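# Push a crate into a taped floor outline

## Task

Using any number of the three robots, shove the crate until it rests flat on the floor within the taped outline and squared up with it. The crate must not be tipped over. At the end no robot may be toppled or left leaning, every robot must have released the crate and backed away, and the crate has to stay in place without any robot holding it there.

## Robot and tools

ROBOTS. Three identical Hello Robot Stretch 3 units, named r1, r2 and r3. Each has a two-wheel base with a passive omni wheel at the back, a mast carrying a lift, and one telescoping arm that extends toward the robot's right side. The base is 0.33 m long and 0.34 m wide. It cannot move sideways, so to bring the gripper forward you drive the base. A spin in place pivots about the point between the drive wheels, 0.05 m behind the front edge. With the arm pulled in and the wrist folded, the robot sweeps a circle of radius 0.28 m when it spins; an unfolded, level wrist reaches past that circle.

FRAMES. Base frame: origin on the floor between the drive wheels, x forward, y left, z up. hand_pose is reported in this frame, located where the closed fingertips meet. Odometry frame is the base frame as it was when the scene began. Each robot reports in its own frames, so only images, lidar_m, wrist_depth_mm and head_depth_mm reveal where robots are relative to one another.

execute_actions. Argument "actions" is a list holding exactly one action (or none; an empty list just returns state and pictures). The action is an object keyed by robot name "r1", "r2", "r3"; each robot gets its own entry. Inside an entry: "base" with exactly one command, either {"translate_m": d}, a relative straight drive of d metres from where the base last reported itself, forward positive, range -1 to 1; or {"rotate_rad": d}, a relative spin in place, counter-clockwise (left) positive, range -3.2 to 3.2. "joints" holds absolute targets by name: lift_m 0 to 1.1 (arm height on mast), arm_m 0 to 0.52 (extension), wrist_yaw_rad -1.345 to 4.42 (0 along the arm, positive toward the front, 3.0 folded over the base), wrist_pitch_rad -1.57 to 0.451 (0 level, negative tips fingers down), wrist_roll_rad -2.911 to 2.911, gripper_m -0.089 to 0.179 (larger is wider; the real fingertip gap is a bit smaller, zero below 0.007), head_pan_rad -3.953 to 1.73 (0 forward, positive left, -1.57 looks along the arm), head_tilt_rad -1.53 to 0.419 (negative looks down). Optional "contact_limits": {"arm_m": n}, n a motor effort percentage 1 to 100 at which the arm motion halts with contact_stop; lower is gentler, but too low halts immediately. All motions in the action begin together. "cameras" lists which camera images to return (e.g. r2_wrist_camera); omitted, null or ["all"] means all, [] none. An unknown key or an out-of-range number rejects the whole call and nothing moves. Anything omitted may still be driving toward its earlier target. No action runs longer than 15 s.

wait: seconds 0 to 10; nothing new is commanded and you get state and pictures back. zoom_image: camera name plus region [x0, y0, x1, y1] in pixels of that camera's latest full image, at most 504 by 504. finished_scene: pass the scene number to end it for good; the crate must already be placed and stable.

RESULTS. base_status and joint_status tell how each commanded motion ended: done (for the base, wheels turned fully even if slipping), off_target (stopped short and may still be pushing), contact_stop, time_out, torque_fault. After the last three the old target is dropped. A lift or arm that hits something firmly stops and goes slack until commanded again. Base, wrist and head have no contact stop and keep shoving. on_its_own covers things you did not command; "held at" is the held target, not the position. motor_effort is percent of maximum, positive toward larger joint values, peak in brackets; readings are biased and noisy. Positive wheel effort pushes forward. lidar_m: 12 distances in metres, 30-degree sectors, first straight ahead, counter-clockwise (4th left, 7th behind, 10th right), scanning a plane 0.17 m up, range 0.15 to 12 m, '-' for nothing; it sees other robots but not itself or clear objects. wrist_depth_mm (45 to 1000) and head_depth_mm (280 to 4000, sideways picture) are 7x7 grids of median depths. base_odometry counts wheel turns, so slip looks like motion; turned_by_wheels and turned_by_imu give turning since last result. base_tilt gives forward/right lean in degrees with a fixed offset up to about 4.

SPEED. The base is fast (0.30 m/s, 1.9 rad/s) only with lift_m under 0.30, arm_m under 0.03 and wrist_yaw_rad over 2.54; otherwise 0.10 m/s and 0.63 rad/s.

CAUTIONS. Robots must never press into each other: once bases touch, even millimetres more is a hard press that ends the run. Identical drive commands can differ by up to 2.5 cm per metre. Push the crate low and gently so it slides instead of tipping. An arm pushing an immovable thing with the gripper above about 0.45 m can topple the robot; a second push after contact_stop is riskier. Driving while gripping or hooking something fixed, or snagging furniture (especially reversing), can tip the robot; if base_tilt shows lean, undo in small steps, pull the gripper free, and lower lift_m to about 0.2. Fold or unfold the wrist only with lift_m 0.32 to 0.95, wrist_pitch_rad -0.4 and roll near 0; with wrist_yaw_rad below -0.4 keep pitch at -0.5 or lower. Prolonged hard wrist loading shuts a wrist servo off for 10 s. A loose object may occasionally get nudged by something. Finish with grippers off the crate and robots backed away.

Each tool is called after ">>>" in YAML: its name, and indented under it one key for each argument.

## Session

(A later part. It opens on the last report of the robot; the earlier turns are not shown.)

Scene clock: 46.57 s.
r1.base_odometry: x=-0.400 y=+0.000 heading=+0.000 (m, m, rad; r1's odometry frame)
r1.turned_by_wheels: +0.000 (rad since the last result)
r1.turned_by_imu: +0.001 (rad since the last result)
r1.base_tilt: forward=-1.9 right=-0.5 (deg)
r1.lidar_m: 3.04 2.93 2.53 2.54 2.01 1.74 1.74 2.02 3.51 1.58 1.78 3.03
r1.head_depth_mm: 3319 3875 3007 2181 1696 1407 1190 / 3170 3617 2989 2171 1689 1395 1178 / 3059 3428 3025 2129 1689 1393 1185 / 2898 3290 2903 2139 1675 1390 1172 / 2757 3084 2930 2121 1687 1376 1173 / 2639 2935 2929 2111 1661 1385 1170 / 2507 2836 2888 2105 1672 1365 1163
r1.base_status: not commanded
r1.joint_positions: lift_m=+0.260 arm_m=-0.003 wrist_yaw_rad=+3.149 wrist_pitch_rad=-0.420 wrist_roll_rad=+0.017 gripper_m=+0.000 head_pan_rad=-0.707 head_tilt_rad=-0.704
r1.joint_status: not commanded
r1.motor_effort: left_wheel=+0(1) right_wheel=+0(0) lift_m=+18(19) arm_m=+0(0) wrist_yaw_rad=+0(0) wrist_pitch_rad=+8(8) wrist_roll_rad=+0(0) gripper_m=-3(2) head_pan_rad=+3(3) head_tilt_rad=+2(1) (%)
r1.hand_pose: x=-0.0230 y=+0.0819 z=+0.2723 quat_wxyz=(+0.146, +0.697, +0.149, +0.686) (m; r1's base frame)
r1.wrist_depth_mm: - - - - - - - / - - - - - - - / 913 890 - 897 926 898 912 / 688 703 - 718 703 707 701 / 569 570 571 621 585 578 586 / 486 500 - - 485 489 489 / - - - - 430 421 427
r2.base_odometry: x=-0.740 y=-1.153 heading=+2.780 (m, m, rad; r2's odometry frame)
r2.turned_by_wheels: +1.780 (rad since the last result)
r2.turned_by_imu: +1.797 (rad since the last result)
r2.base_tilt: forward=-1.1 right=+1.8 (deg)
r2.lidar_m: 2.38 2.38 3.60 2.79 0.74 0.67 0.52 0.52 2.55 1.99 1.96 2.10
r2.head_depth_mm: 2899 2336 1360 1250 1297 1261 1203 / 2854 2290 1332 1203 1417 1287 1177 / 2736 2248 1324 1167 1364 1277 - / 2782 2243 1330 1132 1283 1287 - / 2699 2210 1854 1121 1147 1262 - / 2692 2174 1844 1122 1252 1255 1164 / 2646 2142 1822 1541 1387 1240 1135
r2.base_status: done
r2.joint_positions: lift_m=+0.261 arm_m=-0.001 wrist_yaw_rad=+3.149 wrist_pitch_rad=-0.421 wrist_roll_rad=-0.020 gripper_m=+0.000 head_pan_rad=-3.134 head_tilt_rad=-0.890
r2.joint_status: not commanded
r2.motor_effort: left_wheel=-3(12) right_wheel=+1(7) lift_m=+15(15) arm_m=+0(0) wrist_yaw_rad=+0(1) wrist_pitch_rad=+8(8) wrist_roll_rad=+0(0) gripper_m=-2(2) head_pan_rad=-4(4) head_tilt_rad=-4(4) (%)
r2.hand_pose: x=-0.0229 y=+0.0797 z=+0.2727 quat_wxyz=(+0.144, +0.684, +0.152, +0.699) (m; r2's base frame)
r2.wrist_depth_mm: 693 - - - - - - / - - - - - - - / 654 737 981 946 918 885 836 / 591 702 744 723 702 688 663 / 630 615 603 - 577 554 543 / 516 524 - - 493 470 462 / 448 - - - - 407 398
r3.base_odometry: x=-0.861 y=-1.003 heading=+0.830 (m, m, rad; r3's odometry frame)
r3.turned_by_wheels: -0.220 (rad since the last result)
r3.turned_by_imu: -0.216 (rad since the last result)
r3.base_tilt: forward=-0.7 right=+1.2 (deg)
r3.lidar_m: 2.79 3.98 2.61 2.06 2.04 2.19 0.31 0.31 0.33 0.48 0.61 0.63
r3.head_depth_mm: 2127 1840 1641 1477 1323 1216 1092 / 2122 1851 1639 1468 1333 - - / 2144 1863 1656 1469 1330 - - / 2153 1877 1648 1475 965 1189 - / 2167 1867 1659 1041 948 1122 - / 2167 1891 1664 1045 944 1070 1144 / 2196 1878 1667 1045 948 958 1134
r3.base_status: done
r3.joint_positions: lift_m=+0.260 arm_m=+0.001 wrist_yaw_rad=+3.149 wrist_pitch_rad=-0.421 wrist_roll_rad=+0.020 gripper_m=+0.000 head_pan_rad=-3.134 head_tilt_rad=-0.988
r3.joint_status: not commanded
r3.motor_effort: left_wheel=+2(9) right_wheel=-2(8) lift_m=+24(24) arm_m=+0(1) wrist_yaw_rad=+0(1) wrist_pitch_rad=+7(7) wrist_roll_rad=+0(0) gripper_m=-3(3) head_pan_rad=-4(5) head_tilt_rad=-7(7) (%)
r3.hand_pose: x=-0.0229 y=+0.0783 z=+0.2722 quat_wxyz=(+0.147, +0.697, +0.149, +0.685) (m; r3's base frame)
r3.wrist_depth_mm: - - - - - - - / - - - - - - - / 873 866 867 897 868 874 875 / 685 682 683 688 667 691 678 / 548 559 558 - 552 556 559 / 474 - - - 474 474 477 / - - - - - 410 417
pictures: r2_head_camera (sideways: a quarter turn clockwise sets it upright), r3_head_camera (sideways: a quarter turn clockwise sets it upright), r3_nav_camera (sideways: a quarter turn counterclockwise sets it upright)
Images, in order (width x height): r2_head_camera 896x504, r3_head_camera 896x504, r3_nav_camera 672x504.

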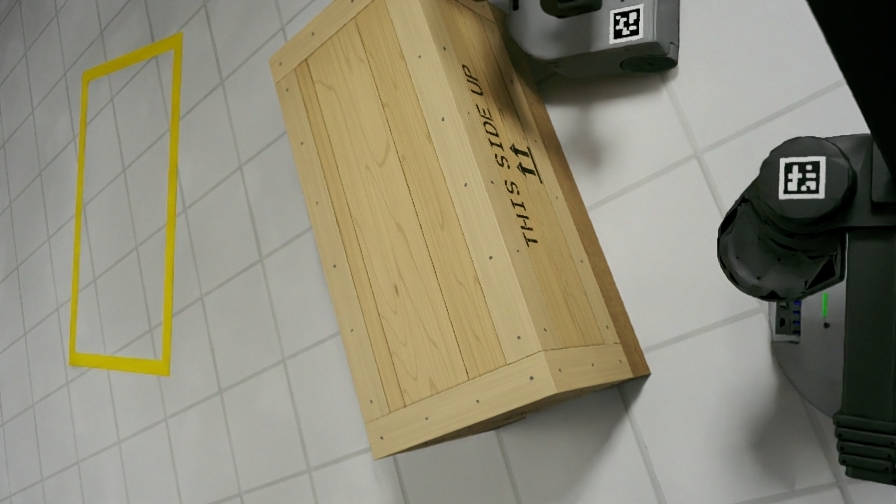

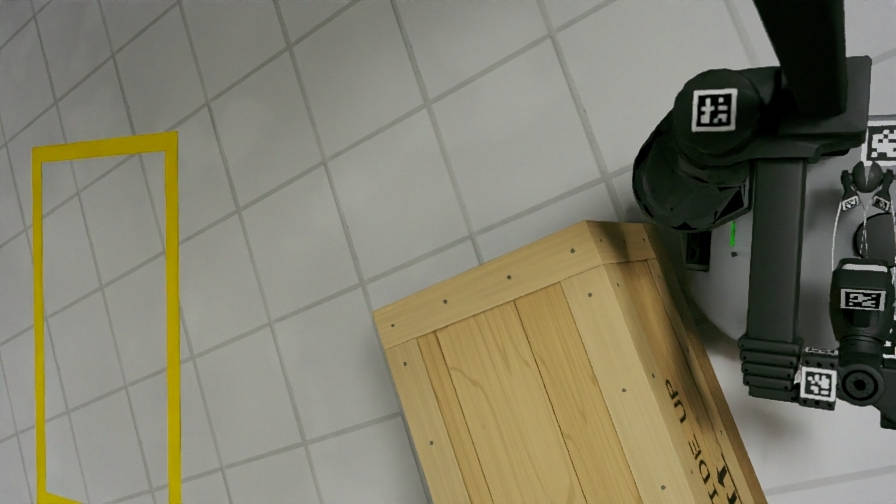

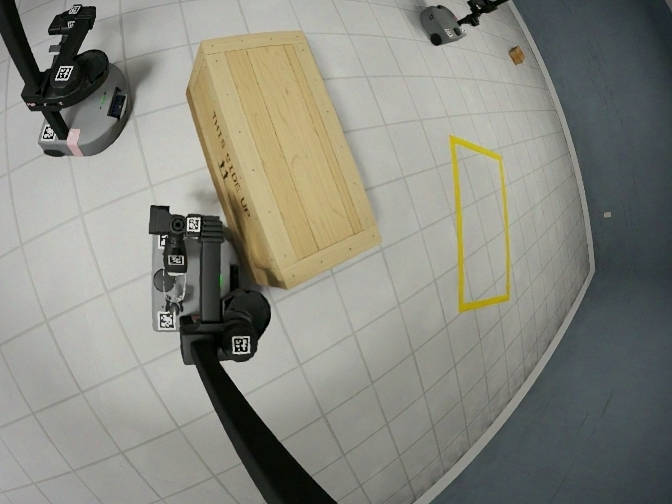

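>>> execute_actions:
  actions:
    - {"r2":{"base":{"translate_m":-0.265},"joints":{"head_tilt_rad":-1.0}},"r3":{"base":{"translate_m":-0.035}}}
  cameras: []

>>> execute_actions:
  actions:
    - {"r2":{"base":{"translate_m":-0.45}},"r3":{"base":{"translate_m":-0.37}}}
  cameras: ["r2_head_camera","r3_head_camera","r3_nav_camera"]

Scene clock: 57.40 s.
r1.base_odometry: x=-0.400 y=+0.000 heading=+0.000 (m, m, rad; r1's odometry frame)
r1.turned_by_wheels: +0.000 (rad since the last result)
r1.turned_by_imu: +0.001 (rad since the last result)
r1.base_tilt: forward=-1.9 right=-0.5 (deg)
r1.lidar_m: 3.04 2.92 2.53 2.53 2.01 1.74 1.74 2.02 3.53 1.58 1.78 3.04
r1.head_depth_mm: 3395 3891 3028 2149 1701 1406 1184 / 3270 3681 3016 2156 1699 1393 1185 / 3026 3440 2957 2159 1691 1390 1174 / 2889 3271 2943 2144 1695 1387 1176 / 2731 3078 2907 2158 1667 1379 1181 / 2613 2933 2870 2115 1664 1382 1175 / 2515 2759 2888 2112 1670 1377 1158
r1.base_status: not commanded
r1.joint_positions: lift_m=+0.260 arm_m=-0.003 wrist_yaw_rad=+3.149 wrist_pitch_rad=-0.420 wrist_roll_rad=+0.017 gripper_m=+0.000 head_pan_rad=-0.707 head_tilt_rad=-0.704
r1.joint_status: not commanded
r1.motor_effort: left_wheel=+1(1) right_wheel=+0(0) lift_m=+19(19) arm_m=+0(1) wrist_yaw_rad=+1(0) wrist_pitch_rad=+8(8) wrist_roll_rad=+0(0) gripper_m=-2(2) head_pan_rad=+3(3) head_tilt_rad=+1(2) (%)
r1.hand_pose: x=-0.0230 y=+0.0819 z=+0.2723 quat_wxyz=(+0.146, +0.697, +0.149, +0.686) (m; r1's base frame)
r1.wrist_depth_mm: - - - - - - - / - - - - - - - / 886 897 - 884 885 891 916 / 697 698 - 698 699 720 698 / 559 568 568 625 573 570 568 / 484 496 - - 491 481 485 / - - - - 430 426 419
r2.base_odometry: x=-0.493 y=-1.247 heading=+2.780 (m, m, rad; r2's odometry frame)
r2.turned_by_wheels: +0.000 (rad since the last result)
r2.turned_by_imu: -0.001 (rad since the last result)
r2.base_tilt: forward=-1.1 right=+1.7 (deg)
r2.lidar_m: 2.64 2.64 3.47 2.72 0.83 0.36 0.28 0.27 2.70 2.11 2.07 2.22
r2.head_depth_mm: 2346 2004 1223 1079 1200 1148 1119 / 2311 1969 1212 1072 1154 1252 1121 / 2296 1961 1698 1066 1002 1281 - / 2290 1927 1692 1062 968 - - / 2233 1919 1686 1047 949 1044 - / 2181 1895 1666 1041 941 1067 - / 2198 1873 1645 1408 1312 1211 1103
r2.base_status: done
r2.joint_positions: lift_m=+0.261 arm_m=-0.001 wrist_yaw_rad=+3.149 wrist_pitch_rad=-0.421 wrist_roll_rad=-0.020 gripper_m=+0.000 head_pan_rad=-3.134 head_tilt_rad=-0.988
r2.joint_status: all done
r2.motor_effort: left_wheel=-2(15) right_wheel=+1(4) lift_m=+15(15) arm_m=+0(0) wrist_yaw_rad=+1(1) wrist_pitch_rad=+8(8) wrist_roll_rad=+0(0) gripper_m=-2(1) head_pan_rad=-3(4) head_tilt_rad=-5(15) (%)
r2.hand_pose: x=-0.0229 y=+0.0797 z=+0.2727 quat_wxyz=(+0.144, +0.684, +0.152, +0.699) (m; r2's base frame)
r2.wrist_depth_mm: - 523 - - - - - / - - 769 - - - - / 581 608 589 941 920 886 849 / 527 581 602 712 692 671 678 / 484 617 603 - 576 540 543 / 446 524 - - 492 466 462 / 389 - - - - 409 394
r3.base_odometry: x=-0.885 y=-1.029 heading=+0.830 (m, m, rad; r3's odometry frame)
r3.turned_by_wheels: +0.000 (rad since the last result)
r3.turned_by_imu: +0.000 (rad since the last result)
r3.base_tilt: forward=-0.7 right=+1.3 (deg)
r3.lidar_m: 2.83 4.01 2.59 2.04 2.03 2.18 0.28 0.28 0.29 0.43 0.48 2.93
r3.head_depth_mm: 2140 1853 1639 1464 1328 1213 1090 / 2119 1860 1636 1464 1327 - - / 2149 1861 1649 1472 1333 - - / 2174 1872 1650 1474 955 1050 - / 2166 1883 1647 1041 941 993 - / 2172 1871 1648 1045 948 947 1142 / 2176 1882 1663 1047 946 896 1129
r3.base_status: done
r3.joint_positions: lift_m=+0.260 arm_m=+0.001 wrist_yaw_rad=+3.149 wrist_pitch_rad=-0.421 wrist_roll_rad=+0.020 gripper_m=+0.000 head_pan_rad=-3.134 head_tilt_rad=-0.988
r3.joint_status: not commanded
r3.motor_effort: left_wheel=+2(8) right_wheel=-1(11) lift_m=+24(24) arm_m=+0(0) wrist_yaw_rad=+1(1) wrist_pitch_rad=+7(7) wrist_roll_rad=+0(0) gripper_m=-3(3) head_pan_rad=-4(4) head_tilt_rad=-8(8) (%)
r3.hand_pose: x=-0.0229 y=+0.0783 z=+0.2722 quat_wxyz=(+0.147, +0.697, +0.149, +0.685) (m; r3's base frame)
r3.wrist_depth_mm: - - - - - - - / - - - - - - - / 877 861 890 886 878 881 897 / 666 698 679 683 690 683 675 / 550 558 558 - 560 538 557 / 469 - - - 473 479 474 / - - - - - 412 410
pictures: none
No camera images: the call's "cameras" was empty. Leave "cameras" out to get every camera's image.

Scene clock: 61.70 s.
r1.base_odometry: x=-0.400 y=+0.000 heading=+0.000 (m, m, rad; r1's odometry frame)
r1.turned_by_wheels: +0.000 (rad since the last result)
r1.turned_by_imu: +0.001 (rad since the last result)
r1.base_tilt: forward=-1.9 right=-0.4 (deg)
r1.lidar_m: 3.04 2.92 2.53 2.53 2.02 1.74 1.74 2.02 3.50 1.46 1.51 3.04
r1.head_depth_mm: 3392 3919 3011 1901 1708 1408 1192 / 3249 3626 2994 2170 1685 1403 1185 / 3022 3420 2935 2159 1685 1394 1183 / 2857 3283 2965 2149 1693 1381 1181 / 2761 3085 2930 2132 1669 1384 1176 / 2600 2927 2927 2109 1668 1378 1174 / 2494 2792 2874 2121 1651 1378 1176
r1.base_status: not commanded
r1.joint_positions: lift_m=+0.260 arm_m=-0.003 wrist_yaw_rad=+3.149 wrist_pitch_rad=-0.420 wrist_roll_rad=+0.017 gripper_m=+0.000 head_pan_rad=-0.707 head_tilt_rad=-0.704
r1.joint_status: not commanded
r1.motor_effort: left_wheel=+1(0) right_wheel=+0(0) lift_m=+19(18) arm_m=+1(1) wrist_yaw_rad=+0(0) wrist_pitch_rad=+8(8) wrist_roll_rad=+0(0) gripper_m=-2(1) head_pan_rad=+2(3) head_tilt_rad=+2(2) (%)
r1.hand_pose: x=-0.0230 y=+0.0819 z=+0.2723 quat_wxyz=(+0.146, +0.697, +0.149, +0.686) (m; r1's base frame)
r1.wrist_depth_mm: - - - - - - - / - - - - - - - / 882 889 - 876 906 903 932 / 705 695 - 708 690 709 708 / 565 574 571 614 579 574 579 / 478 491 - - 489 491 488 / - - - - 429 419 425
r2.base_odometry: x=-0.072 y=-1.406 heading=+2.779 (m, m, rad; r2's odometry frame)
r2.turned_by_wheels: -0.001 (rad since the last result)
r2.turned_by_imu: +0.460 (rad since the last result)
r2.base_tilt: forward=-1.2 right=+1.9 (deg)
r2.lidar_m: 2.81 3.46 2.59 0.59 0.52 0.31 0.27 0.27 2.29 2.23 2.32 2.84
r2.head_depth_mm: 2348 2002 1748 1086 1007 1252 1123 / 2318 1973 1726 1072 992 1252 1115 / 2312 1955 1710 1067 972 - - / 2244 1933 1704 1062 951 - - / 2239 1918 1677 1048 951 1007 - / 2050 1893 1674 1042 940 1163 - / 2003 1884 1647 1468 1338 1208 1115
r2.base_status: translate_m off_target (by the wheels' count: -0.4496 of -0.4500)
r2.joint_positions: lift_m=+0.261 arm_m=-0.001 wrist_yaw_rad=+3.150 wrist_pitch_rad=-0.420 wrist_roll_rad=-0.020 gripper_m=+0.000 head_pan_rad=-3.135 head_tilt_rad=-0.990
r2.joint_status: not commanded
r2.on_its_own: left_wheel is at rest, and its effort (-93) is outside its rest range (-18 to +18); right_wheel is at rest, and its effort (-26) is outside its rest range (-18 to +18)
r2.motor_effort: left_wheel=-93(100) right_wheel=-26(40) lift_m=+17(17) arm_m=+0(0) wrist_yaw_rad=-1(1) wrist_pitch_rad=+7(8) wrist_roll_rad=+0(0) gripper_m=-3(2) head_pan_rad=-2(3) head_tilt_rad=-4(5) (%)
r2.hand_pose: x=-0.0231 y=+0.0797 z=+0.2728 quat_wxyz=(+0.143, +0.684, +0.152, +0.699) (m; r2's base frame)
r2.wrist_depth_mm: 419 - - - - - - / 401 685 - - - - - / 382 604 604 900 919 881 827 / 368 590 623 711 698 679 650 / 364 558 604 - 573 555 540 / 345 495 - - 490 469 457 / 321 - - - - 410 399
r3.base_odometry: x=-1.135 y=-1.302 heading=+0.830 (m, m, rad; r3's odometry frame)
r3.turned_by_wheels: +0.000 (rad since the last result)
r3.turned_by_imu: +0.202 (rad since the last result)
r3.base_tilt: forward=-0.7 right=+1.2 (deg)
r3.lidar_m: 3.13 3.48 2.13 1.91 1.91 2.29 0.27 0.27 0.28 0.40 0.46 3.37
r3.head_depth_mm: 2128 1840 1626 1466 1329 1219 1090 / 2106 1845 1644 1469 1331 - - / 2147 1853 1642 1468 1338 - - / 2142 1865 1636 1477 1333 1075 - / 2138 1860 1632 1432 941 980 - / 2148 1855 1651 1042 941 902 1135 / 2154 1875 1654 1044 947 888 1115
r3.base_status: done
r3.joint_positions: lift_m=+0.260 arm_m=+0.001 wrist_yaw_rad=+3.150 wrist_pitch_rad=-0.419 wrist_roll_rad=+0.020 gripper_m=+0.000 head_pan_rad=-3.138 head_tilt_rad=-0.993
r3.joint_status: not commanded
r3.motor_effort: left_wheel=-12(56) right_wheel=-11(100) lift_m=+31(31) arm_m=+0(0) wrist_yaw_rad=+0(0) wrist_pitch_rad=+6(7) wrist_roll_rad=+0(0) gripper_m=-3(2) head_pan_rad=-2(5) head_tilt_rad=-5(8) (%)
r3.hand_pose: x=-0.0231 y=+0.0785 z=+0.2725 quat_wxyz=(+0.146, +0.697, +0.149, +0.686) (m; r3's base frame)
r3.wrist_depth_mm: - - - - - - - / - - - - - - - / 868 875 868 865 904 894 895 / 698 687 684 686 693 682 697 / 552 559 563 - 558 551 563 / 468 - - - 476 469 470 / - - - - - 413 416
pictures: r2_head_camera (sideways: a quarter turn clockwise sets it upright), r3_head_camera (sideways: a quarter turn clockwise sets it upright), r3_nav_camera (sideways: a quarter turn counterclockwise sets it upright)
Images, in order (width x height): r2_head_camera 896x504, r3_head_camera 896x504, r3_nav_camera 672x504.

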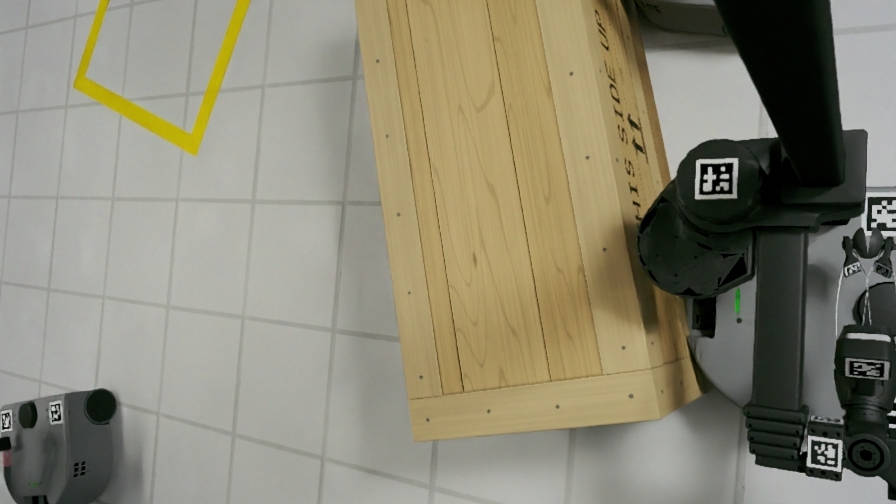

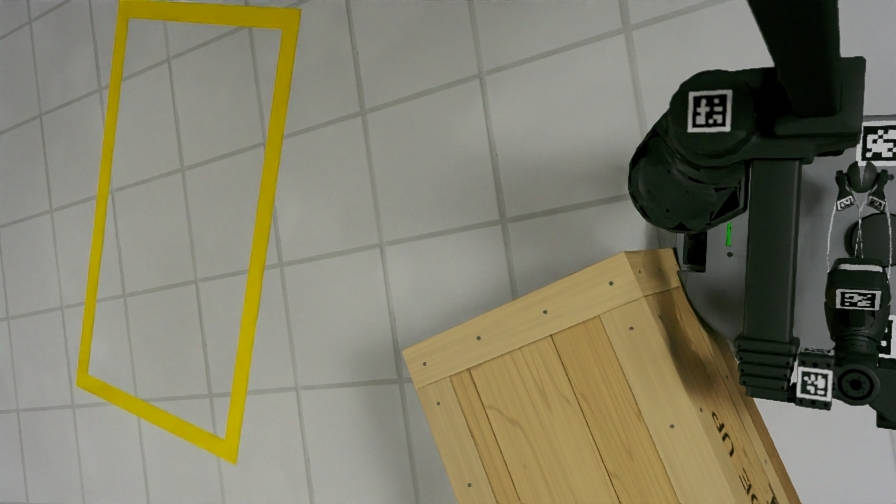

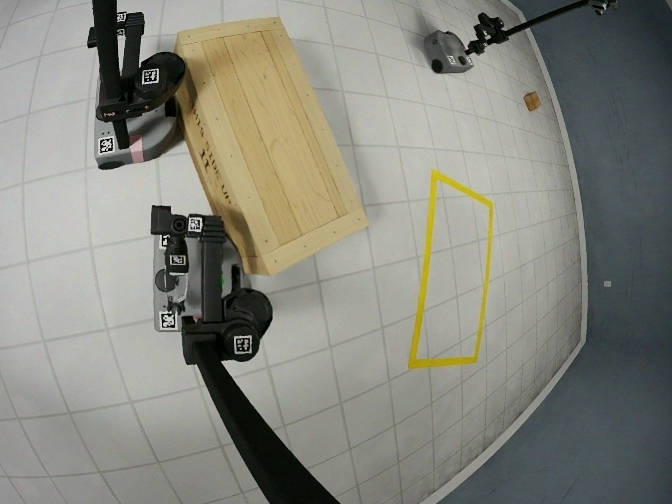

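>>> execute_actions:
  actions:
    - {"r1":{"base":{"rotate_rad":2.15},"joints":{"head_pan_rad":-3.14,"head_tilt_rad":-0.9}},"r2":{"base":{"translate_m":0.0}},"r3":{"base":{"translate_m":0.4}}}
  cameras: []

>>> execute_actions:
  actions:
    - {"r1":{"base":{"translate_m":-1.0}}}
  cameras: ["r1_head_camera","r3_nav_camera"]

Scene clock: 76.30 s.
r1.base_odometry: x=-0.400 y=+0.000 heading=+2.150 (m, m, rad; r1's odometry frame)
r1.turned_by_wheels: +2.150 (rad since the last result)
r1.turned_by_imu: +2.156 (rad since the last result)
r1.base_tilt: forward=-1.9 right=-0.3 (deg)
r1.lidar_m: 1.96 1.74 1.75 2.08 3.89 1.45 1.53 3.04 3.05 2.85 2.53 2.53
r1.head_depth_mm: - 2393 1649 1743 1480 1278 1135 / - 2795 1730 1766 1469 1267 1138 / 3832 2808 1956 1729 1463 1263 - / 3522 2772 2119 1737 1457 1264 - / 3291 2769 2119 1725 1465 1265 1144 / 3061 2745 2127 1727 1463 1260 1122 / 2886 2709 2099 1693 1440 1245 1103
r1.base_status: done
r1.joint_positions: lift_m=+0.260 arm_m=-0.003 wrist_yaw_rad=+3.149 wrist_pitch_rad=-0.420 wrist_roll_rad=+0.017 gripper_m=+0.000 head_pan_rad=-3.133 head_tilt_rad=-0.890
r1.joint_status: all done
r1.motor_effort: left_wheel=-2(6) right_wheel=+3(11) lift_m=+19(19) arm_m=+0(1) wrist_yaw_rad=+1(0) wrist_pitch_rad=+8(8) wrist_roll_rad=+0(0) gripper_m=-1(2) head_pan_rad=-2(30) head_tilt_rad=-5(19) (%)
r1.hand_pose: x=-0.0230 y=+0.0819 z=+0.2724 quat_wxyz=(+0.146, +0.697, +0.149, +0.686) (m; r1's base frame)
r1.wrist_depth_mm: - - - - - - - / - - - - - - - / 879 894 - 902 904 894 918 / 693 694 - 701 712 698 705 / 570 568 568 619 574 575 583 / 482 495 - - 481 487 489 / - - - - 425 429 420
r2.base_odometry: x=-0.073 y=-1.406 heading=+2.778 (m, m, rad; r2's odometry frame)
r2.turned_by_wheels: +0.000 (rad since the last result)
r2.turned_by_imu: -0.001 (rad since the last result)
r2.base_tilt: forward=-1.1 right=+1.8 (deg)
r2.lidar_m: 2.81 3.45 0.53 2.52 0.53 0.31 0.27 0.27 2.30 2.22 2.32 2.84
r2.head_depth_mm: 2322 1989 1741 1082 1008 1280 1122 / 2296 1954 1725 1077 996 1251 1107 / 2261 1943 1693 1068 972 - - / 2273 1935 1707 1059 946 - - / 2166 1923 1692 1054 948 1003 - / 1972 1892 1658 1044 943 1167 - / 2031 1876 1644 1459 1328 1205 1106
r2.base_status: translate_m off_target (by the wheels' count: +0.0002 of +0.0000)
r2.joint_positions: lift_m=+0.261 arm_m=-0.001 wrist_yaw_rad=+3.150 wrist_pitch_rad=-0.420 wrist_roll_rad=-0.020 gripper_m=+0.000 head_pan_rad=-3.135 head_tilt_rad=-0.990
r2.joint_status: not commanded
r2.on_its_own: left_wheel is at rest, and its effort (-43) is outside its rest range (-18 to +18)
r2.motor_effort: left_wheel=-43(77) right_wheel=-13(23) lift_m=+16(17) arm_m=+0(0) wrist_yaw_rad=+0(0) wrist_pitch_rad=+8(7) wrist_roll_rad=+0(0) gripper_m=-2(1) head_pan_rad=-3(2) head_tilt_rad=-4(3) (%)
r2.hand_pose: x=-0.0231 y=+0.0797 z=+0.2728 quat_wxyz=(+0.143, +0.684, +0.152, +0.699) (m; r2's base frame)
r2.wrist_depth_mm: 420 - - - - 578 - / 397 697 - - 726 - - / 381 647 982 733 543 563 839 / 368 599 760 657 517 485 654 / 361 567 603 - 548 534 545 / 348 492 - - 489 465 456 / 323 - - - - 405 398
r3.base_odometry: x=-0.864 y=-1.007 heading=+0.830 (m, m, rad; r3's odometry frame)
r3.turned_by_wheels: +0.000 (rad since the last result)
r3.turned_by_imu: +0.001 (rad since the last result)
r3.base_tilt: forward=-0.7 right=+1.2 (deg)
r3.lidar_m: 2.76 3.64 2.22 2.00 2.00 2.40 0.64 0.62 0.46 0.53 2.76 3.28
r3.head_depth_mm: 2129 1844 1630 1469 1323 1210 1089 / 2119 1847 1636 1462 1327 - - / 2137 1837 1635 1466 1324 - - / 2132 1863 1618 1389 1339 1267 - / 2153 1854 1161 1186 1338 1248 - / 2164 1880 1167 1093 1325 1224 1140 / 2141 1887 1163 1079 1294 1193 1127
r3.base_status: done
r3.joint_positions: lift_m=+0.260 arm_m=+0.001 wrist_yaw_rad=+3.150 wrist_pitch_rad=-0.419 wrist_roll_rad=+0.020 gripper_m=+0.000 head_pan_rad=-3.138 head_tilt_rad=-0.993
r3.joint_status: not commanded
r3.motor_effort: left_wheel=+0(11) right_wheel=+2(12) lift_m=+31(31) arm_m=+0(0) wrist_yaw_rad=+0(0) wrist_pitch_rad=+6(6) wrist_roll_rad=+0(0) gripper_m=-3(3) head_pan_rad=-2(2) head_tilt_rad=-5(4) (%)
r3.hand_pose: x=-0.0231 y=+0.0785 z=+0.2725 quat_wxyz=(+0.146, +0.697, +0.149, +0.686) (m; r3's base frame)
r3.wrist_depth_mm: - - - - - - - / - - - - - - - / 868 880 884 887 863 889 899 / 681 692 680 691 703 686 695 / 561 560 557 - 557 553 562 / 474 - - - 477 469 484 / - - - - - 414 415
pictures: none
No camera images: the call's "cameras" was empty. Leave "cameras" out to get every camera's image.

Scene clock: 81.30 s.
r1.base_odometry: x=+0.147 y=-0.837 heading=+2.150 (m, m, rad; r1's odometry frame)
r1.turned_by_wheels: +0.000 (rad since the last result)
r1.turned_by_imu: +0.000 (rad since the last result)
r1.base_tilt: forward=-1.9 right=-0.4 (deg)
r1.lidar_m: 2.80 2.49 2.50 0.83 0.63 0.61 2.58 2.29 2.29 2.73 3.21 3.21
r1.head_depth_mm: 3636 2800 2175 1233 1039 1155 1147 / 3358 2799 2163 1756 1086 1227 1132 / 3026 2810 2144 1745 1466 1268 - / 2744 2737 2133 1732 1466 1262 - / 2519 2653 2107 1725 1453 1257 1145 / 2325 2522 2107 1735 1443 1259 1121 / 2122 2434 2116 1704 1449 1252 1099
r1.base_status: done
r1.joint_positions: lift_m=+0.260 arm_m=-0.003 wrist_yaw_rad=+3.150 wrist_pitch_rad=-0.420 wrist_roll_rad=+0.017 gripper_m=+0.000 head_pan_rad=-3.133 head_tilt_rad=-0.890
r1.joint_status: not commanded
r1.motor_effort: left_wheel=-1(8) right_wheel=+3(5) lift_m=+19(19) arm_m=+1(1) wrist_yaw_rad=+0(1) wrist_pitch_rad=+8(8) wrist_roll_rad=+0(0) gripper_m=-2(2) head_pan_rad=-2(2) head_tilt_rad=-4(5) (%)
r1.hand_pose: x=-0.0230 y=+0.0819 z=+0.2724 quat_wxyz=(+0.146, +0.697, +0.149, +0.686) (m; r1's base frame)
r1.wrist_depth_mm: 494 578 - - - - - / 514 609 - - - - - / 537 657 - 902 919 914 896 / 548 667 - 698 709 710 707 / 540 565 566 619 584 578 583 / 484 500 - - 483 491 492 / - - - - 424 430 418
r2.base_odometry: x=-0.073 y=-1.406 heading=+2.778 (m, m, rad; r2's odometry frame)
r2.turned_by_wheels: +0.000 (rad since the last result)
r2.turned_by_imu: -0.001 (rad since the last result)
r2.base_tilt: forward=-1.1 right=+1.8 (deg)
r2.lidar_m: 2.80 3.47 0.53 2.52 0.52 0.31 0.27 0.27 2.30 2.22 2.32 2.81
r2.head_depth_mm: 2335 1950 1719 1083 1006 1276 1120 / 1262 1614 1616 1074 995 1243 1116 / 2300 1860 1643 1067 971 - - / 2249 1931 1689 1059 955 - - / 2225 1907 1679 1051 949 1010 - / 2183 1894 1663 1046 944 1163 - / 2175 1877 1646 1468 1330 1213 1111
r2.base_status: not commanded
r2.joint_positions: lift_m=+0.261 arm_m=-0.001 wrist_yaw_rad=+3.150 wrist_pitch_rad=-0.420 wrist_roll_rad=-0.020 gripper_m=+0.000 head_pan_rad=-3.135 head_tilt_rad=-0.990
r2.joint_status: not commanded
r2.on_its_own: left_wheel is at rest, and its effort (-43) is outside its rest range (-18 to +18)
r2.motor_effort: left_wheel=-43(43) right_wheel=-13(13) lift_m=+17(17) arm_m=+0(0) wrist_yaw_rad=+0(0) wrist_pitch_rad=+7(7) wrist_roll_rad=+0(0) gripper_m=-2(3) head_pan_rad=-3(3) head_tilt_rad=-4(4) (%)
r2.hand_pose: x=-0.0231 y=+0.0797 z=+0.2728 quat_wxyz=(+0.143, +0.684, +0.152, +0.699) (m; r2's base frame)
r2.wrist_depth_mm: 413 - - - - 566 - / 400 687 - - 738 - - / 380 641 996 720 541 559 855 / 366 595 756 668 519 491 660 / 363 555 602 - 551 532 549 / 347 490 - - 485 468 459 / 321 - - - - 410 398
r3.base_odometry: x=-0.864 y=-1.007 heading=+0.830 (m, m, rad; r3's odometry frame)
r3.turned_by_wheels: +0.000 (rad since the last result)
r3.turned_by_imu: +0.000 (rad since the last result)
r3.base_tilt: forward=-0.7 right=+1.3 (deg)
r3.lidar_m: 2.76 3.62 2.21 1.99 2.00 2.39 0.64 0.62 0.46 0.53 2.76 3.27
r3.head_depth_mm: 2122 1835 1625 1465 1323 1209 1092 / 2141 1843 1633 1468 1325 - - / 2120 1865 1627 1470 1337 - - / 2143 1868 1623 1394 1334 1265 - / 2148 1824 1159 1187 1337 1246 - / 2118 1686 1161 1100 1322 1231 1137 / 1397 1687 1166 1081 1297 1201 1127
r3.base_status: not commanded
r3.joint_positions: lift_m=+0.260 arm_m=+0.001 wrist_yaw_rad=+3.150 wrist_pitch_rad=-0.419 wrist_roll_rad=+0.020 gripper_m=+0.000 head_pan_rad=-3.138 head_tilt_rad=-0.993
r3.joint_status: not commanded
r3.motor_effort: left_wheel=+0(0) right_wheel=+2(1) lift_m=+31(31) arm_m=+0(0) wrist_yaw_rad=+0(0) wrist_pitch_rad=+6(6) wrist_roll_rad=+0(0) gripper_m=-2(3) head_pan_rad=-2(2) head_tilt_rad=-4(4) (%)
r3.hand_pose: x=-0.0231 y=+0.0785 z=+0.2725 quat_wxyz=(+0.146, +0.697, +0.149, +0.686) (m; r3's base frame)
r3.wrist_depth_mm: - - - - - - - / - - - - - - - / 886 879 881 884 915 926 896 / 681 681 686 696 684 687 696 / 553 563 556 - 557 553 571 / 467 - - - 473 471 474 / - - - - - 410 410
pictures: r1_head_camera (sideways: a quarter turn clockwise sets it upright), r3_nav_camera (sideways: a quarter turn counterclockwise sets it upright)
Images, in order (width x height): r1_head_camera 896x504, r3_nav_camera 672x504.

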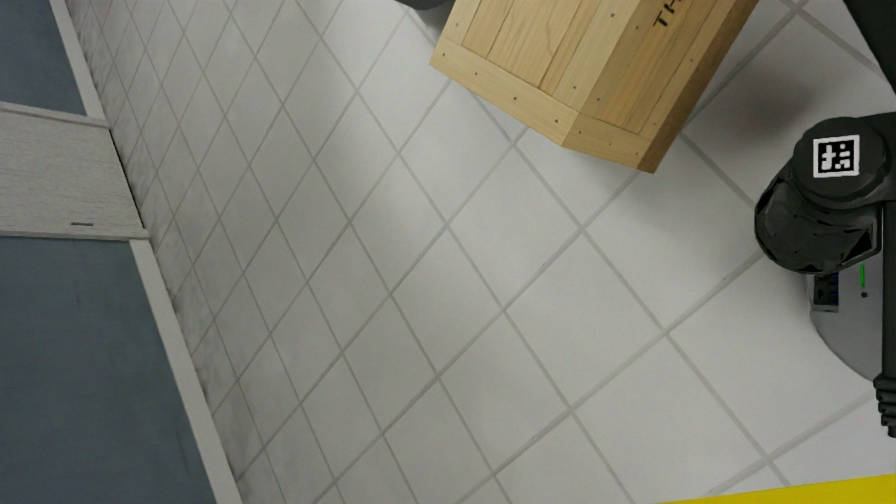

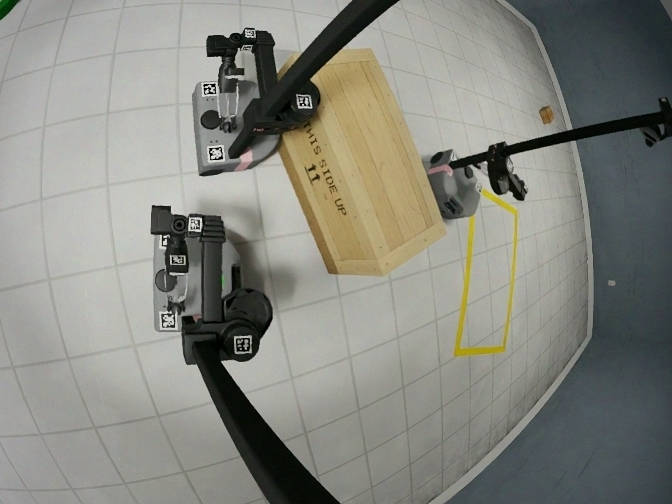

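>>> execute_actions:
  actions:
    - {"r1":{"base":{"rotate_rad":-0.44},"joints":{"head_tilt_rad":-1.05}},"r2":{"base":{"rotate_rad":0.15}}}
  cameras: []

>>> execute_actions:
  actions:
    - {"r1":{"base":{"translate_m":-0.32}}}
  cameras: ["r1_head_camera"]

Scene clock: 87.40 s.
r1.base_odometry: x=+0.147 y=-0.837 heading=+1.710 (m, m, rad; r1's odometry frame)
r1.turned_by_wheels: -0.440 (rad since the last result)
r1.turned_by_imu: -0.440 (rad since the last result)
r1.base_tilt: forward=-1.9 right=-0.3 (deg)
r1.lidar_m: 3.25 2.69 2.49 2.51 0.77 0.62 0.61 2.49 2.29 2.31 2.90 3.20
r1.head_depth_mm: 2674 2117 1521 1112 1305 1237 1073 / 2657 1756 1259 1112 1317 1232 1065 / 2479 1744 1255 1124 1314 - - / 2636 2118 1258 1126 1332 - - / 2616 2088 1775 1499 1351 1233 - / 2587 2100 1759 1526 1345 1210 - / 2560 2065 1753 1528 1338 1192 1077
r1.base_status: done
r1.joint_positions: lift_m=+0.260 arm_m=-0.003 wrist_yaw_rad=+3.150 wrist_pitch_rad=-0.420 wrist_roll_rad=+0.017 gripper_m=+0.000 head_pan_rad=-3.134 head_tilt_rad=-1.037
r1.joint_status: all done
r1.motor_effort: left_wheel=+1(6) right_wheel=-2(8) lift_m=+19(19) arm_m=+0(0) wrist_yaw_rad=+0(0) wrist_pitch_rad=+8(8) wrist_roll_rad=+0(0) gripper_m=-3(2) head_pan_rad=-2(2) head_tilt_rad=-5(18) (%)
r1.hand_pose: x=-0.0230 y=+0.0819 z=+0.2724 quat_wxyz=(+0.146, +0.697, +0.149, +0.686) (m; r1's base frame)
r1.wrist_depth_mm: 653 - - - - - - / 670 - - - - - - / 687 849 - 923 905 928 891 / 667 688 - 699 697 708 704 / 565 567 571 624 578 577 573 / 483 495 - - 487 484 486 / - - - - 431 422 423
r2.base_odometry: x=-0.073 y=-1.406 heading=+2.927 (m, m, rad; r2's odometry frame)
r2.turned_by_wheels: +0.149 (rad since the last result)
r2.turned_by_imu: +0.140 (rad since the last result)
r2.base_tilt: forward=-1.2 right=+1.7 (deg)
r2.lidar_m: 4.16 3.09 0.53 2.52 0.44 0.30 0.27 0.28 2.24 2.22 2.45 2.81
r2.head_depth_mm: 2233 1265 1590 1082 972 1239 1126 / 2303 1626 1597 1073 967 1216 1117 / 2274 1947 1705 1069 961 - - / 2231 1945 1706 1059 953 - - / 2225 1911 1665 1049 951 1019 - / 2211 1881 1663 1442 1299 1217 - / 2159 1894 1651 1474 1318 1209 1109
r2.base_status: rotate_rad off_target (by the wheels' count: +0.1486 of +0.1500)
r2.joint_positions: lift_m=+0.261 arm_m=-0.001 wrist_yaw_rad=+3.150 wrist_pitch_rad=-0.420 wrist_roll_rad=-0.020 gripper_m=+0.000 head_pan_rad=-3.135 head_tilt_rad=-0.990
r2.joint_status: not commanded
r2.on_its_own: left_wheel is at rest, and its effort (-85) is outside its rest range (-18 to +18)
r2.motor_effort: left_wheel=-85(99) right_wheel=-7(7) lift_m=+17(17) arm_m=+0(0) wrist_yaw_rad=+0(0) wrist_pitch_rad=+8(7) wrist_roll_rad=+0(0) gripper_m=-2(2) head_pan_rad=-3(2) head_tilt_rad=-4(4) (%)
r2.hand_pose: x=-0.0231 y=+0.0797 z=+0.2728 quat_wxyz=(+0.143, +0.684, +0.152, +0.699) (m; r2's base frame)
r2.wrist_depth_mm: 346 514 - - - 612 - / 335 497 - - - 683 - / 327 497 780 946 554 519 837 / 326 470 724 721 533 460 632 / 319 458 596 - 545 506 533 / 313 421 - - 499 464 460 / 294 - - - - 406 398
r3.base_odometry: x=-0.864 y=-1.007 heading=+0.830 (m, m, rad; r3's odometry frame)
r3.turned_by_wheels: +0.000 (rad since the last result)
r3.turned_by_imu: +0.000 (rad since the last result)
r3.base_tilt: forward=-0.7 right=+1.2 (deg)
r3.lidar_m: 2.75 3.65 2.21 1.99 2.00 2.39 0.64 0.62 0.48 0.53 2.75 3.31
r3.head_depth_mm: 2112 1834 1629 1467 1326 1212 1090 / 2142 1848 1630 1456 1327 - - / 2121 1857 1644 1468 1335 - - / 2164 1850 1617 1390 1331 1273 - / 2148 1859 1159 1187 1346 1250 - / 2085 1669 1163 1098 1324 1232 1141 / 1486 1660 1165 1076 1290 1211 1128
r3.base_status: not commanded
r3.joint_positions: lift_m=+0.260 arm_m=+0.001 wrist_yaw_rad=+3.150 wrist_pitch_rad=-0.419 wrist_roll_rad=+0.020 gripper_m=+0.000 head_pan_rad=-3.138 head_tilt_rad=-0.993
r3.joint_status: not commanded
r3.motor_effort: left_wheel=+1(0) right_wheel=+2(2) lift_m=+31(31) arm_m=+0(0) wrist_yaw_rad=+0(0) wrist_pitch_rad=+6(6) wrist_roll_rad=+0(0) gripper_m=-3(2) head_pan_rad=-2(2) head_tilt_rad=-3(5) (%)
r3.hand_pose: x=-0.0231 y=+0.0785 z=+0.2725 quat_wxyz=(+0.146, +0.697, +0.149, +0.686) (m; r3's base frame)
r3.wrist_depth_mm: - - - - - - - / - - - - - - - / 886 888 900 879 885 895 872 / 681 681 685 694 692 684 689 / 555 563 551 - 564 565 568 / 479 - - - 474 482 480 / - - - - - 410 410
pictures: none
No camera images: the call's "cameras" was empty. Leave "cameras" out to get every camera's image.

Scene clock: 90.20 s.
r1.base_odometry: x=+0.192 y=-1.154 heading=+1.710 (m, m, rad; r1's odometry frame)
r1.turned_by_wheels: +0.000 (rad since the last result)
r1.turned_by_imu: +0.000 (rad since the last result)
r1.base_tilt: forward=-1.9 right=-0.4 (deg)
r1.lidar_m: 3.54 2.83 2.60 0.76 0.37 0.29 0.29 2.34 2.17 2.19 2.73 3.50
r1.head_depth_mm: 2687 2159 1796 1416 965 930 1074 / 2589 2172 1567 1089 960 1020 1068 / 2531 1287 1566 1084 949 - - / 2612 2103 1775 1078 953 - - / 2611 2101 1771 1529 1326 1223 - / 2623 2117 1766 1524 1350 1206 - / 2587 2082 1758 1523 1342 1200 1077
r1.base_status: done
r1.joint_positions: lift_m=+0.260 arm_m=-0.003 wrist_yaw_rad=+3.150 wrist_pitch_rad=-0.420 wrist_roll_rad=+0.017 gripper_m=+0.000 head_pan_rad=-3.134 head_tilt_rad=-1.038
r1.joint_status: not commanded
r1.motor_effort: left_wheel=+2(5) right_wheel=-2(10) lift_m=+19(19) arm_m=-1(1) wrist_yaw_rad=+0(1) wrist_pitch_rad=+8(8) wrist_roll_rad=+0(0) gripper_m=-2(2) head_pan_rad=-2(1) head_tilt_rad=-5(5) (%)
r1.hand_pose: x=-0.0230 y=+0.0819 z=+0.2724 quat_wxyz=(+0.146, +0.697, +0.149, +0.686) (m; r1's base frame)
r1.wrist_depth_mm: 307 403 - - - - - / 313 433 - - - - - / 312 438 - 918 915 918 901 / 317 438 - 701 706 719 730 / 321 447 566 604 577 569 579 / 323 426 - - 489 487 486 / - - - - 430 424 421
r2.base_odometry: x=-0.073 y=-1.406 heading=+2.927 (m, m, rad; r2's odometry frame)
r2.turned_by_wheels: +0.000 (rad since the last result)
r2.turned_by_imu: -0.001 (rad since the last result)
r2.base_tilt: forward=-1.1 right=+1.8 (deg)
r2.lidar_m: 4.12 3.10 0.53 2.51 0.44 0.29 0.28 0.28 2.25 2.23 2.44 2.80
r2.head_depth_mm: 2350 1993 1356 1084 977 1230 1115 / 2313 1966 1726 1073 970 1222 1120 / 2269 1950 1705 1065 959 - - / 2248 1934 1694 1055 956 - - / 2230 1898 1671 1051 947 1019 - / 2195 1895 1658 1430 1294 1223 - / 2194 1862 1645 1467 1327 1212 1115
r2.base_status: not commanded
r2.joint_positions: lift_m=+0.261 arm_m=-0.001 wrist_yaw_rad=+3.150 wrist_pitch_rad=-0.420 wrist_roll_rad=-0.020 gripper_m=+0.000 head_pan_rad=-3.135 head_tilt_rad=-0.990
r2.joint_status: not commanded
r2.on_its_own: left_wheel is at rest, and its effort (-86) is outside its rest range (-18 to +18)
r2.motor_effort: left_wheel=-86(85) right_wheel=-7(7) lift_m=+16(17) arm_m=+0(0) wrist_yaw_rad=+0(0) wrist_pitch_rad=+7(7) wrist_roll_rad=+0(0) gripper_m=-2(2) head_pan_rad=-3(3) head_tilt_rad=-4(4) (%)
r2.hand_pose: x=-0.0231 y=+0.0797 z=+0.2728 quat_wxyz=(+0.143, +0.684, +0.152, +0.699) (m; r2's base frame)
r2.wrist_depth_mm: 344 509 - - - 624 - / 335 496 - - - 684 - / 331 485 782 954 540 523 835 / 324 467 714 726 529 456 627 / 317 453 596 - 554 501 534 / 311 414 - - 492 465 451 / 294 - - - - 412 399
r3.base_odometry: x=-0.864 y=-1.007 heading=+0.830 (m, m, rad; r3's odometry frame)
r3.turned_by_wheels: +0.000 (rad since the last result)
r3.turned_by_imu: +0.000 (rad since the last result)
r3.base_tilt: forward=-0.7 right=+1.2 (deg)
r3.lidar_m: 2.76 3.62 2.22 1.99 2.00 2.40 0.64 0.62 0.48 0.53 2.76 3.28
r3.head_depth_mm: 2113 1829 1627 1458 1328 1212 1092 / 2127 1857 1632 1456 1328 - - / 2153 1854 1629 1480 1331 - - / 2136 1864 1614 1402 1331 1267 - / 2140 1868 1163 1195 1340 1243 - / 2141 1405 1165 1098 1320 1238 1143 / 2139 1255 1168 1079 1291 1210 1130
r3.base_status: not commanded
r3.joint_positions: lift_m=+0.260 arm_m=+0.001 wrist_yaw_rad=+3.150 wrist_pitch_rad=-0.419 wrist_roll_rad=+0.020 gripper_m=+0.000 head_pan_rad=-3.138 head_tilt_rad=-0.993
r3.joint_status: not commanded
r3.motor_effort: left_wheel=+0(0) right_wheel=+2(2) lift_m=+31(31) arm_m=-1(0) wrist_yaw_rad=+0(0) wrist_pitch_rad=+6(6) wrist_roll_rad=+0(0) gripper_m=-3(3) head_pan_rad=-2(2) head_tilt_rad=-5(5) (%)
r3.hand_pose: x=-0.0231 y=+0.0785 z=+0.2725 quat_wxyz=(+0.146, +0.697, +0.149, +0.686) (m; r3's base frame)
r3.wrist_depth_mm: - - - - - - - / - - - - - - - / 885 865 865 896 901 885 901 / 672 682 699 682 692 680 694 / 561 550 567 - 556 568 567 / 468 - - - 478 479 476 / - - - - - 407 414
pictures: r1_head_camera (sideways: a quarter turn clockwise sets it upright)
Images, in order (width x height): r1_head_camera 896x504.

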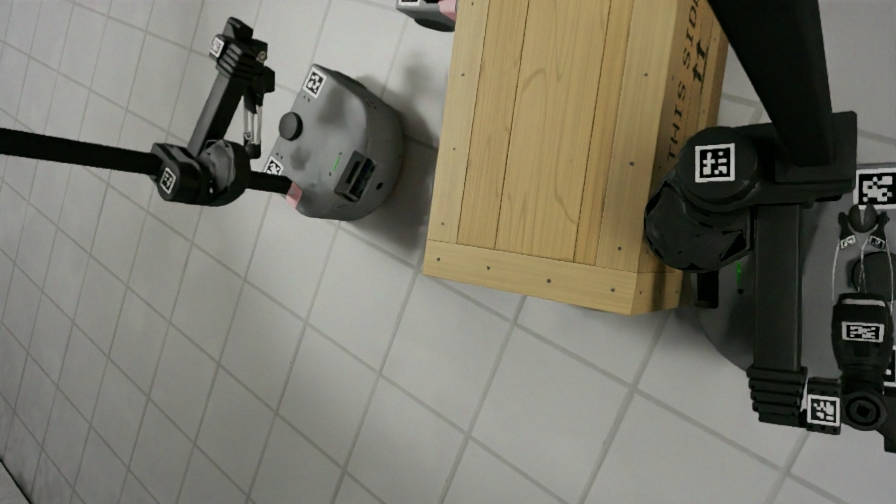

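>>> execute_actions:
  actions:
    - {"r1":{"base":{"translate_m":-0.16}},"r2":{"base":{"translate_m":-0.18}}}
  cameras: ["r1_head_camera","r2_head_camera","r3_nav_camera"]

Scene clock: 93.60 s.
r1.base_odometry: x=+0.214 y=-1.312 heading=+1.710 (m, m, rad; r1's odometry frame)
r1.turned_by_wheels: +0.000 (rad since the last result)
r1.turned_by_imu: +0.031 (rad since the last result)
r1.base_tilt: forward=-2.0 right=-0.4 (deg)
r1.lidar_m: 3.70 2.86 2.67 0.37 0.27 0.26 0.28 2.26 2.10 2.13 2.72 3.64
r1.head_depth_mm: 2669 2165 1504 1552 961 871 1071 / 2485 2042 1478 1416 958 869 1067 / 2652 2115 1520 1082 960 - - / 2643 2115 1786 1535 947 - - / 2629 2107 1773 1530 1356 1230 - / 2584 2082 1777 1521 1348 1204 - / 2554 2093 1762 1521 1335 1201 1080
r1.base_status: translate_m off_target (by the wheels' count: -0.1597 of -0.1600)
r1.joint_positions: lift_m=+0.260 arm_m=-0.003 wrist_yaw_rad=+3.150 wrist_pitch_rad=-0.420 wrist_roll_rad=+0.017 gripper_m=+0.000 head_pan_rad=-3.134 head_tilt_rad=-1.039
r1.joint_status: not commanded
r1.on_its_own: left_wheel is at rest, and its effort (-24) is outside its rest range (-18 to +18); right_wheel is at rest, and its effort (-43) is outside its rest range (-18 to +18)
r1.motor_effort: left_wheel=-24(28) right_wheel=-43(86) lift_m=+19(19) arm_m=+0(0) wrist_yaw_rad=-1(1) wrist_pitch_rad=+8(8) wrist_roll_rad=+0(0) gripper_m=-3(3) head_pan_rad=-2(2) head_tilt_rad=-4(5) (%)
r1.hand_pose: x=-0.0231 y=+0.0819 z=+0.2724 quat_wxyz=(+0.146, +0.697, +0.149, +0.686) (m; r1's base frame)
r1.wrist_depth_mm: 222 258 - 509 - - - / 228 271 - 553 - - - / 241 289 - 591 900 930 909 / 247 303 - 637 700 717 705 / 257 318 387 597 572 581 576 / 268 319 - - 486 489 488 / - - - - 428 424 420
r2.base_odometry: x=+0.103 y=-1.444 heading=+2.926 (m, m, rad; r2's odometry frame)
r2.turned_by_wheels: +0.000 (rad since the last result)
r2.turned_by_imu: +0.232 (rad since the last result)
r2.base_tilt: forward=-1.1 right=+1.8 (deg)
r2.lidar_m: 4.19 0.59 0.72 0.38 0.28 0.26 0.27 0.37 2.20 2.22 2.78 2.87
r2.head_depth_mm: 2317 2003 1747 1545 971 899 1111 / 2300 1972 1724 1075 964 889 1111 / 2295 1924 1707 1065 964 - - / 2242 1956 1694 1057 952 - - / 2215 1904 1685 1490 975 1242 - / 2201 1884 1665 1494 1338 1234 - / 2167 1878 1644 1464 1334 1210 1107
r2.base_status: translate_m off_target (by the wheels' count: -0.1795 of -0.1800)
r2.joint_positions: lift_m=+0.261 arm_m=-0.001 wrist_yaw_rad=+3.150 wrist_pitch_rad=-0.420 wrist_roll_rad=-0.020 gripper_m=+0.000 head_pan_rad=-3.135 head_tilt_rad=-0.991
r2.joint_status: not commanded
r2.on_its_own: left_wheel is at rest, and its effort (-91) is outside its rest range (-18 to +18); right_wheel is at rest, and its effort (-43) is outside its rest range (-18 to +18)
r2.motor_effort: left_wheel=-91(100) right_wheel=-43(48) lift_m=+17(17) arm_m=+0(0) wrist_yaw_rad=+0(0) wrist_pitch_rad=+8(8) wrist_roll_rad=+0(0) gripper_m=-2(2) head_pan_rad=-3(3) head_tilt_rad=-4(4) (%)
r2.hand_pose: x=-0.0231 y=+0.0797 z=+0.2728 quat_wxyz=(+0.143, +0.684, +0.152, +0.699) (m; r2's base frame)
r2.wrist_depth_mm: 222 259 - 491 - - - / 217 263 312 533 - - - / 226 276 336 599 903 545 498 / 236 287 361 656 696 524 427 / 242 299 390 - 566 531 452 / 252 298 - - 491 469 456 / 256 - - - - 408 399
r3.base_odometry: x=-0.864 y=-1.007 heading=+0.830 (m, m, rad; r3's odometry frame)
r3.turned_by_wheels: +0.000 (rad since the last result)
r3.turned_by_imu: +0.000 (rad since the last result)
r3.base_tilt: forward=-0.7 right=+1.2 (deg)
r3.lidar_m: 2.75 3.62 2.21 1.99 2.00 2.40 0.49 0.50 0.58 0.59 2.76 3.29
r3.head_depth_mm: 2118 1835 1621 1456 1332 1209 1089 / 2153 1852 1624 1466 1328 - - / 2117 1848 1641 1463 1342 - - / 2137 1841 1585 1432 1318 1263 - / 2126 1351 1158 1059 1281 1248 - / 2150 1145 1162 1054 1285 1239 1140 / 2085 1771 1165 1045 1292 1223 1124
r3.base_status: not commanded
r3.joint_positions: lift_m=+0.260 arm_m=+0.001 wrist_yaw_rad=+3.150 wrist_pitch_rad=-0.419 wrist_roll_rad=+0.020 gripper_m=+0.000 head_pan_rad=-3.138 head_tilt_rad=-0.993
r3.joint_status: not commanded
r3.motor_effort: left_wheel=+0(0) right_wheel=+2(1) lift_m=+31(31) arm_m=+0(0) wrist_yaw_rad=+0(0) wrist_pitch_rad=+6(6) wrist_roll_rad=+0(1) gripper_m=-3(3) head_pan_rad=-2(2) head_tilt_rad=-4(5) (%)
r3.hand_pose: x=-0.0231 y=+0.0785 z=+0.2725 quat_wxyz=(+0.146, +0.697, +0.149, +0.686) (m; r3's base frame)
r3.wrist_depth_mm: - - - - - - - / - - - - - - - / 901 874 887 884 872 885 892 / 672 688 688 681 680 687 675 / 555 548 554 - 553 562 562 / 472 - - - 474 474 476 / - - - - - 414 410
pictures: r1_head_camera (sideways: a quarter turn clockwise sets it upright), r2_head_camera (sideways: a quarter turn clockwise sets it upright), r3_nav_camera (sideways: a quarter turn counterclockwise sets it upright)
Images, in order (width x height): r1_head_camera 896x504, r2_head_camera 896x504, r3_nav_camera 672x504.

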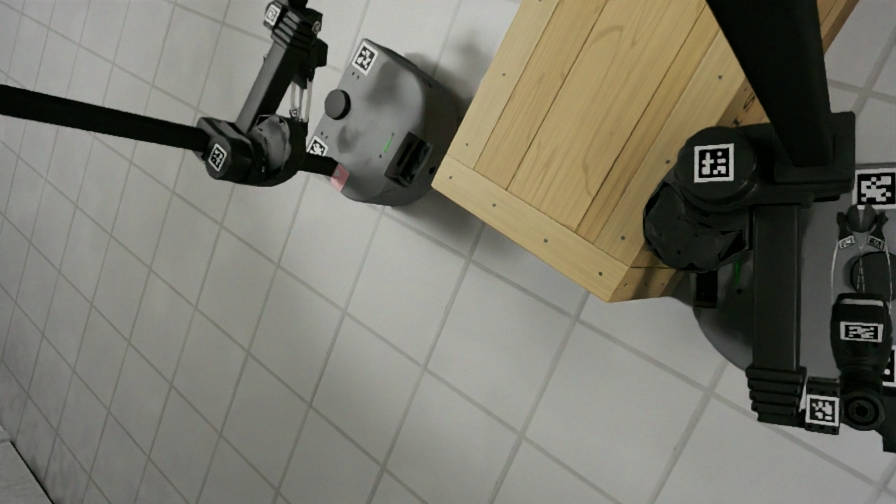

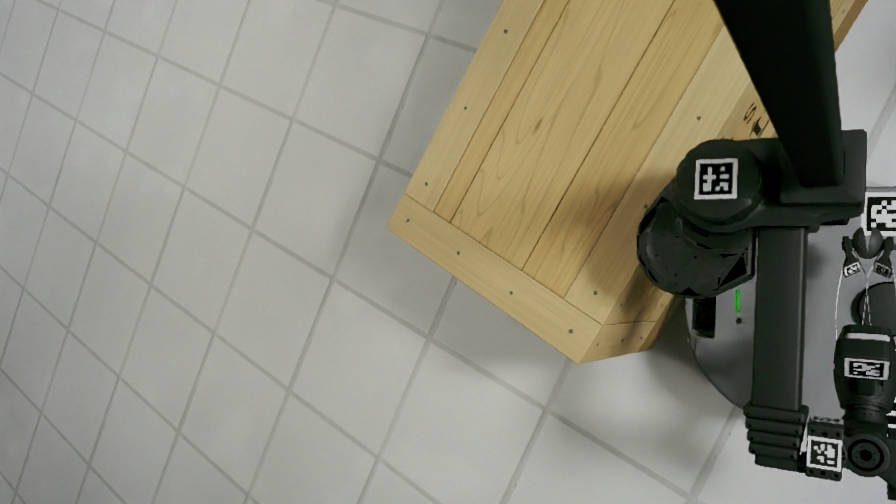

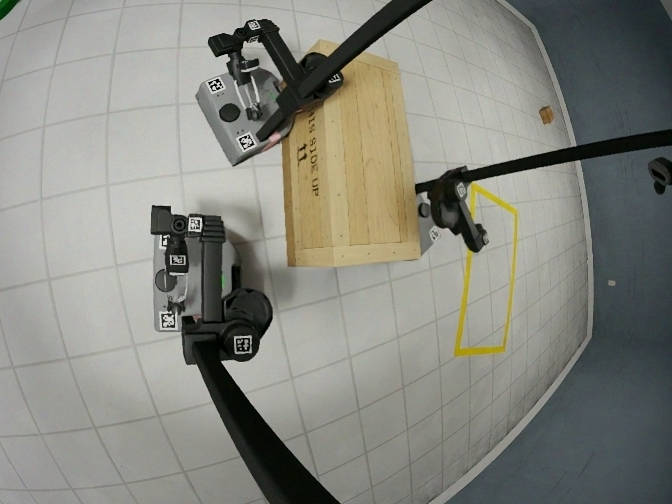

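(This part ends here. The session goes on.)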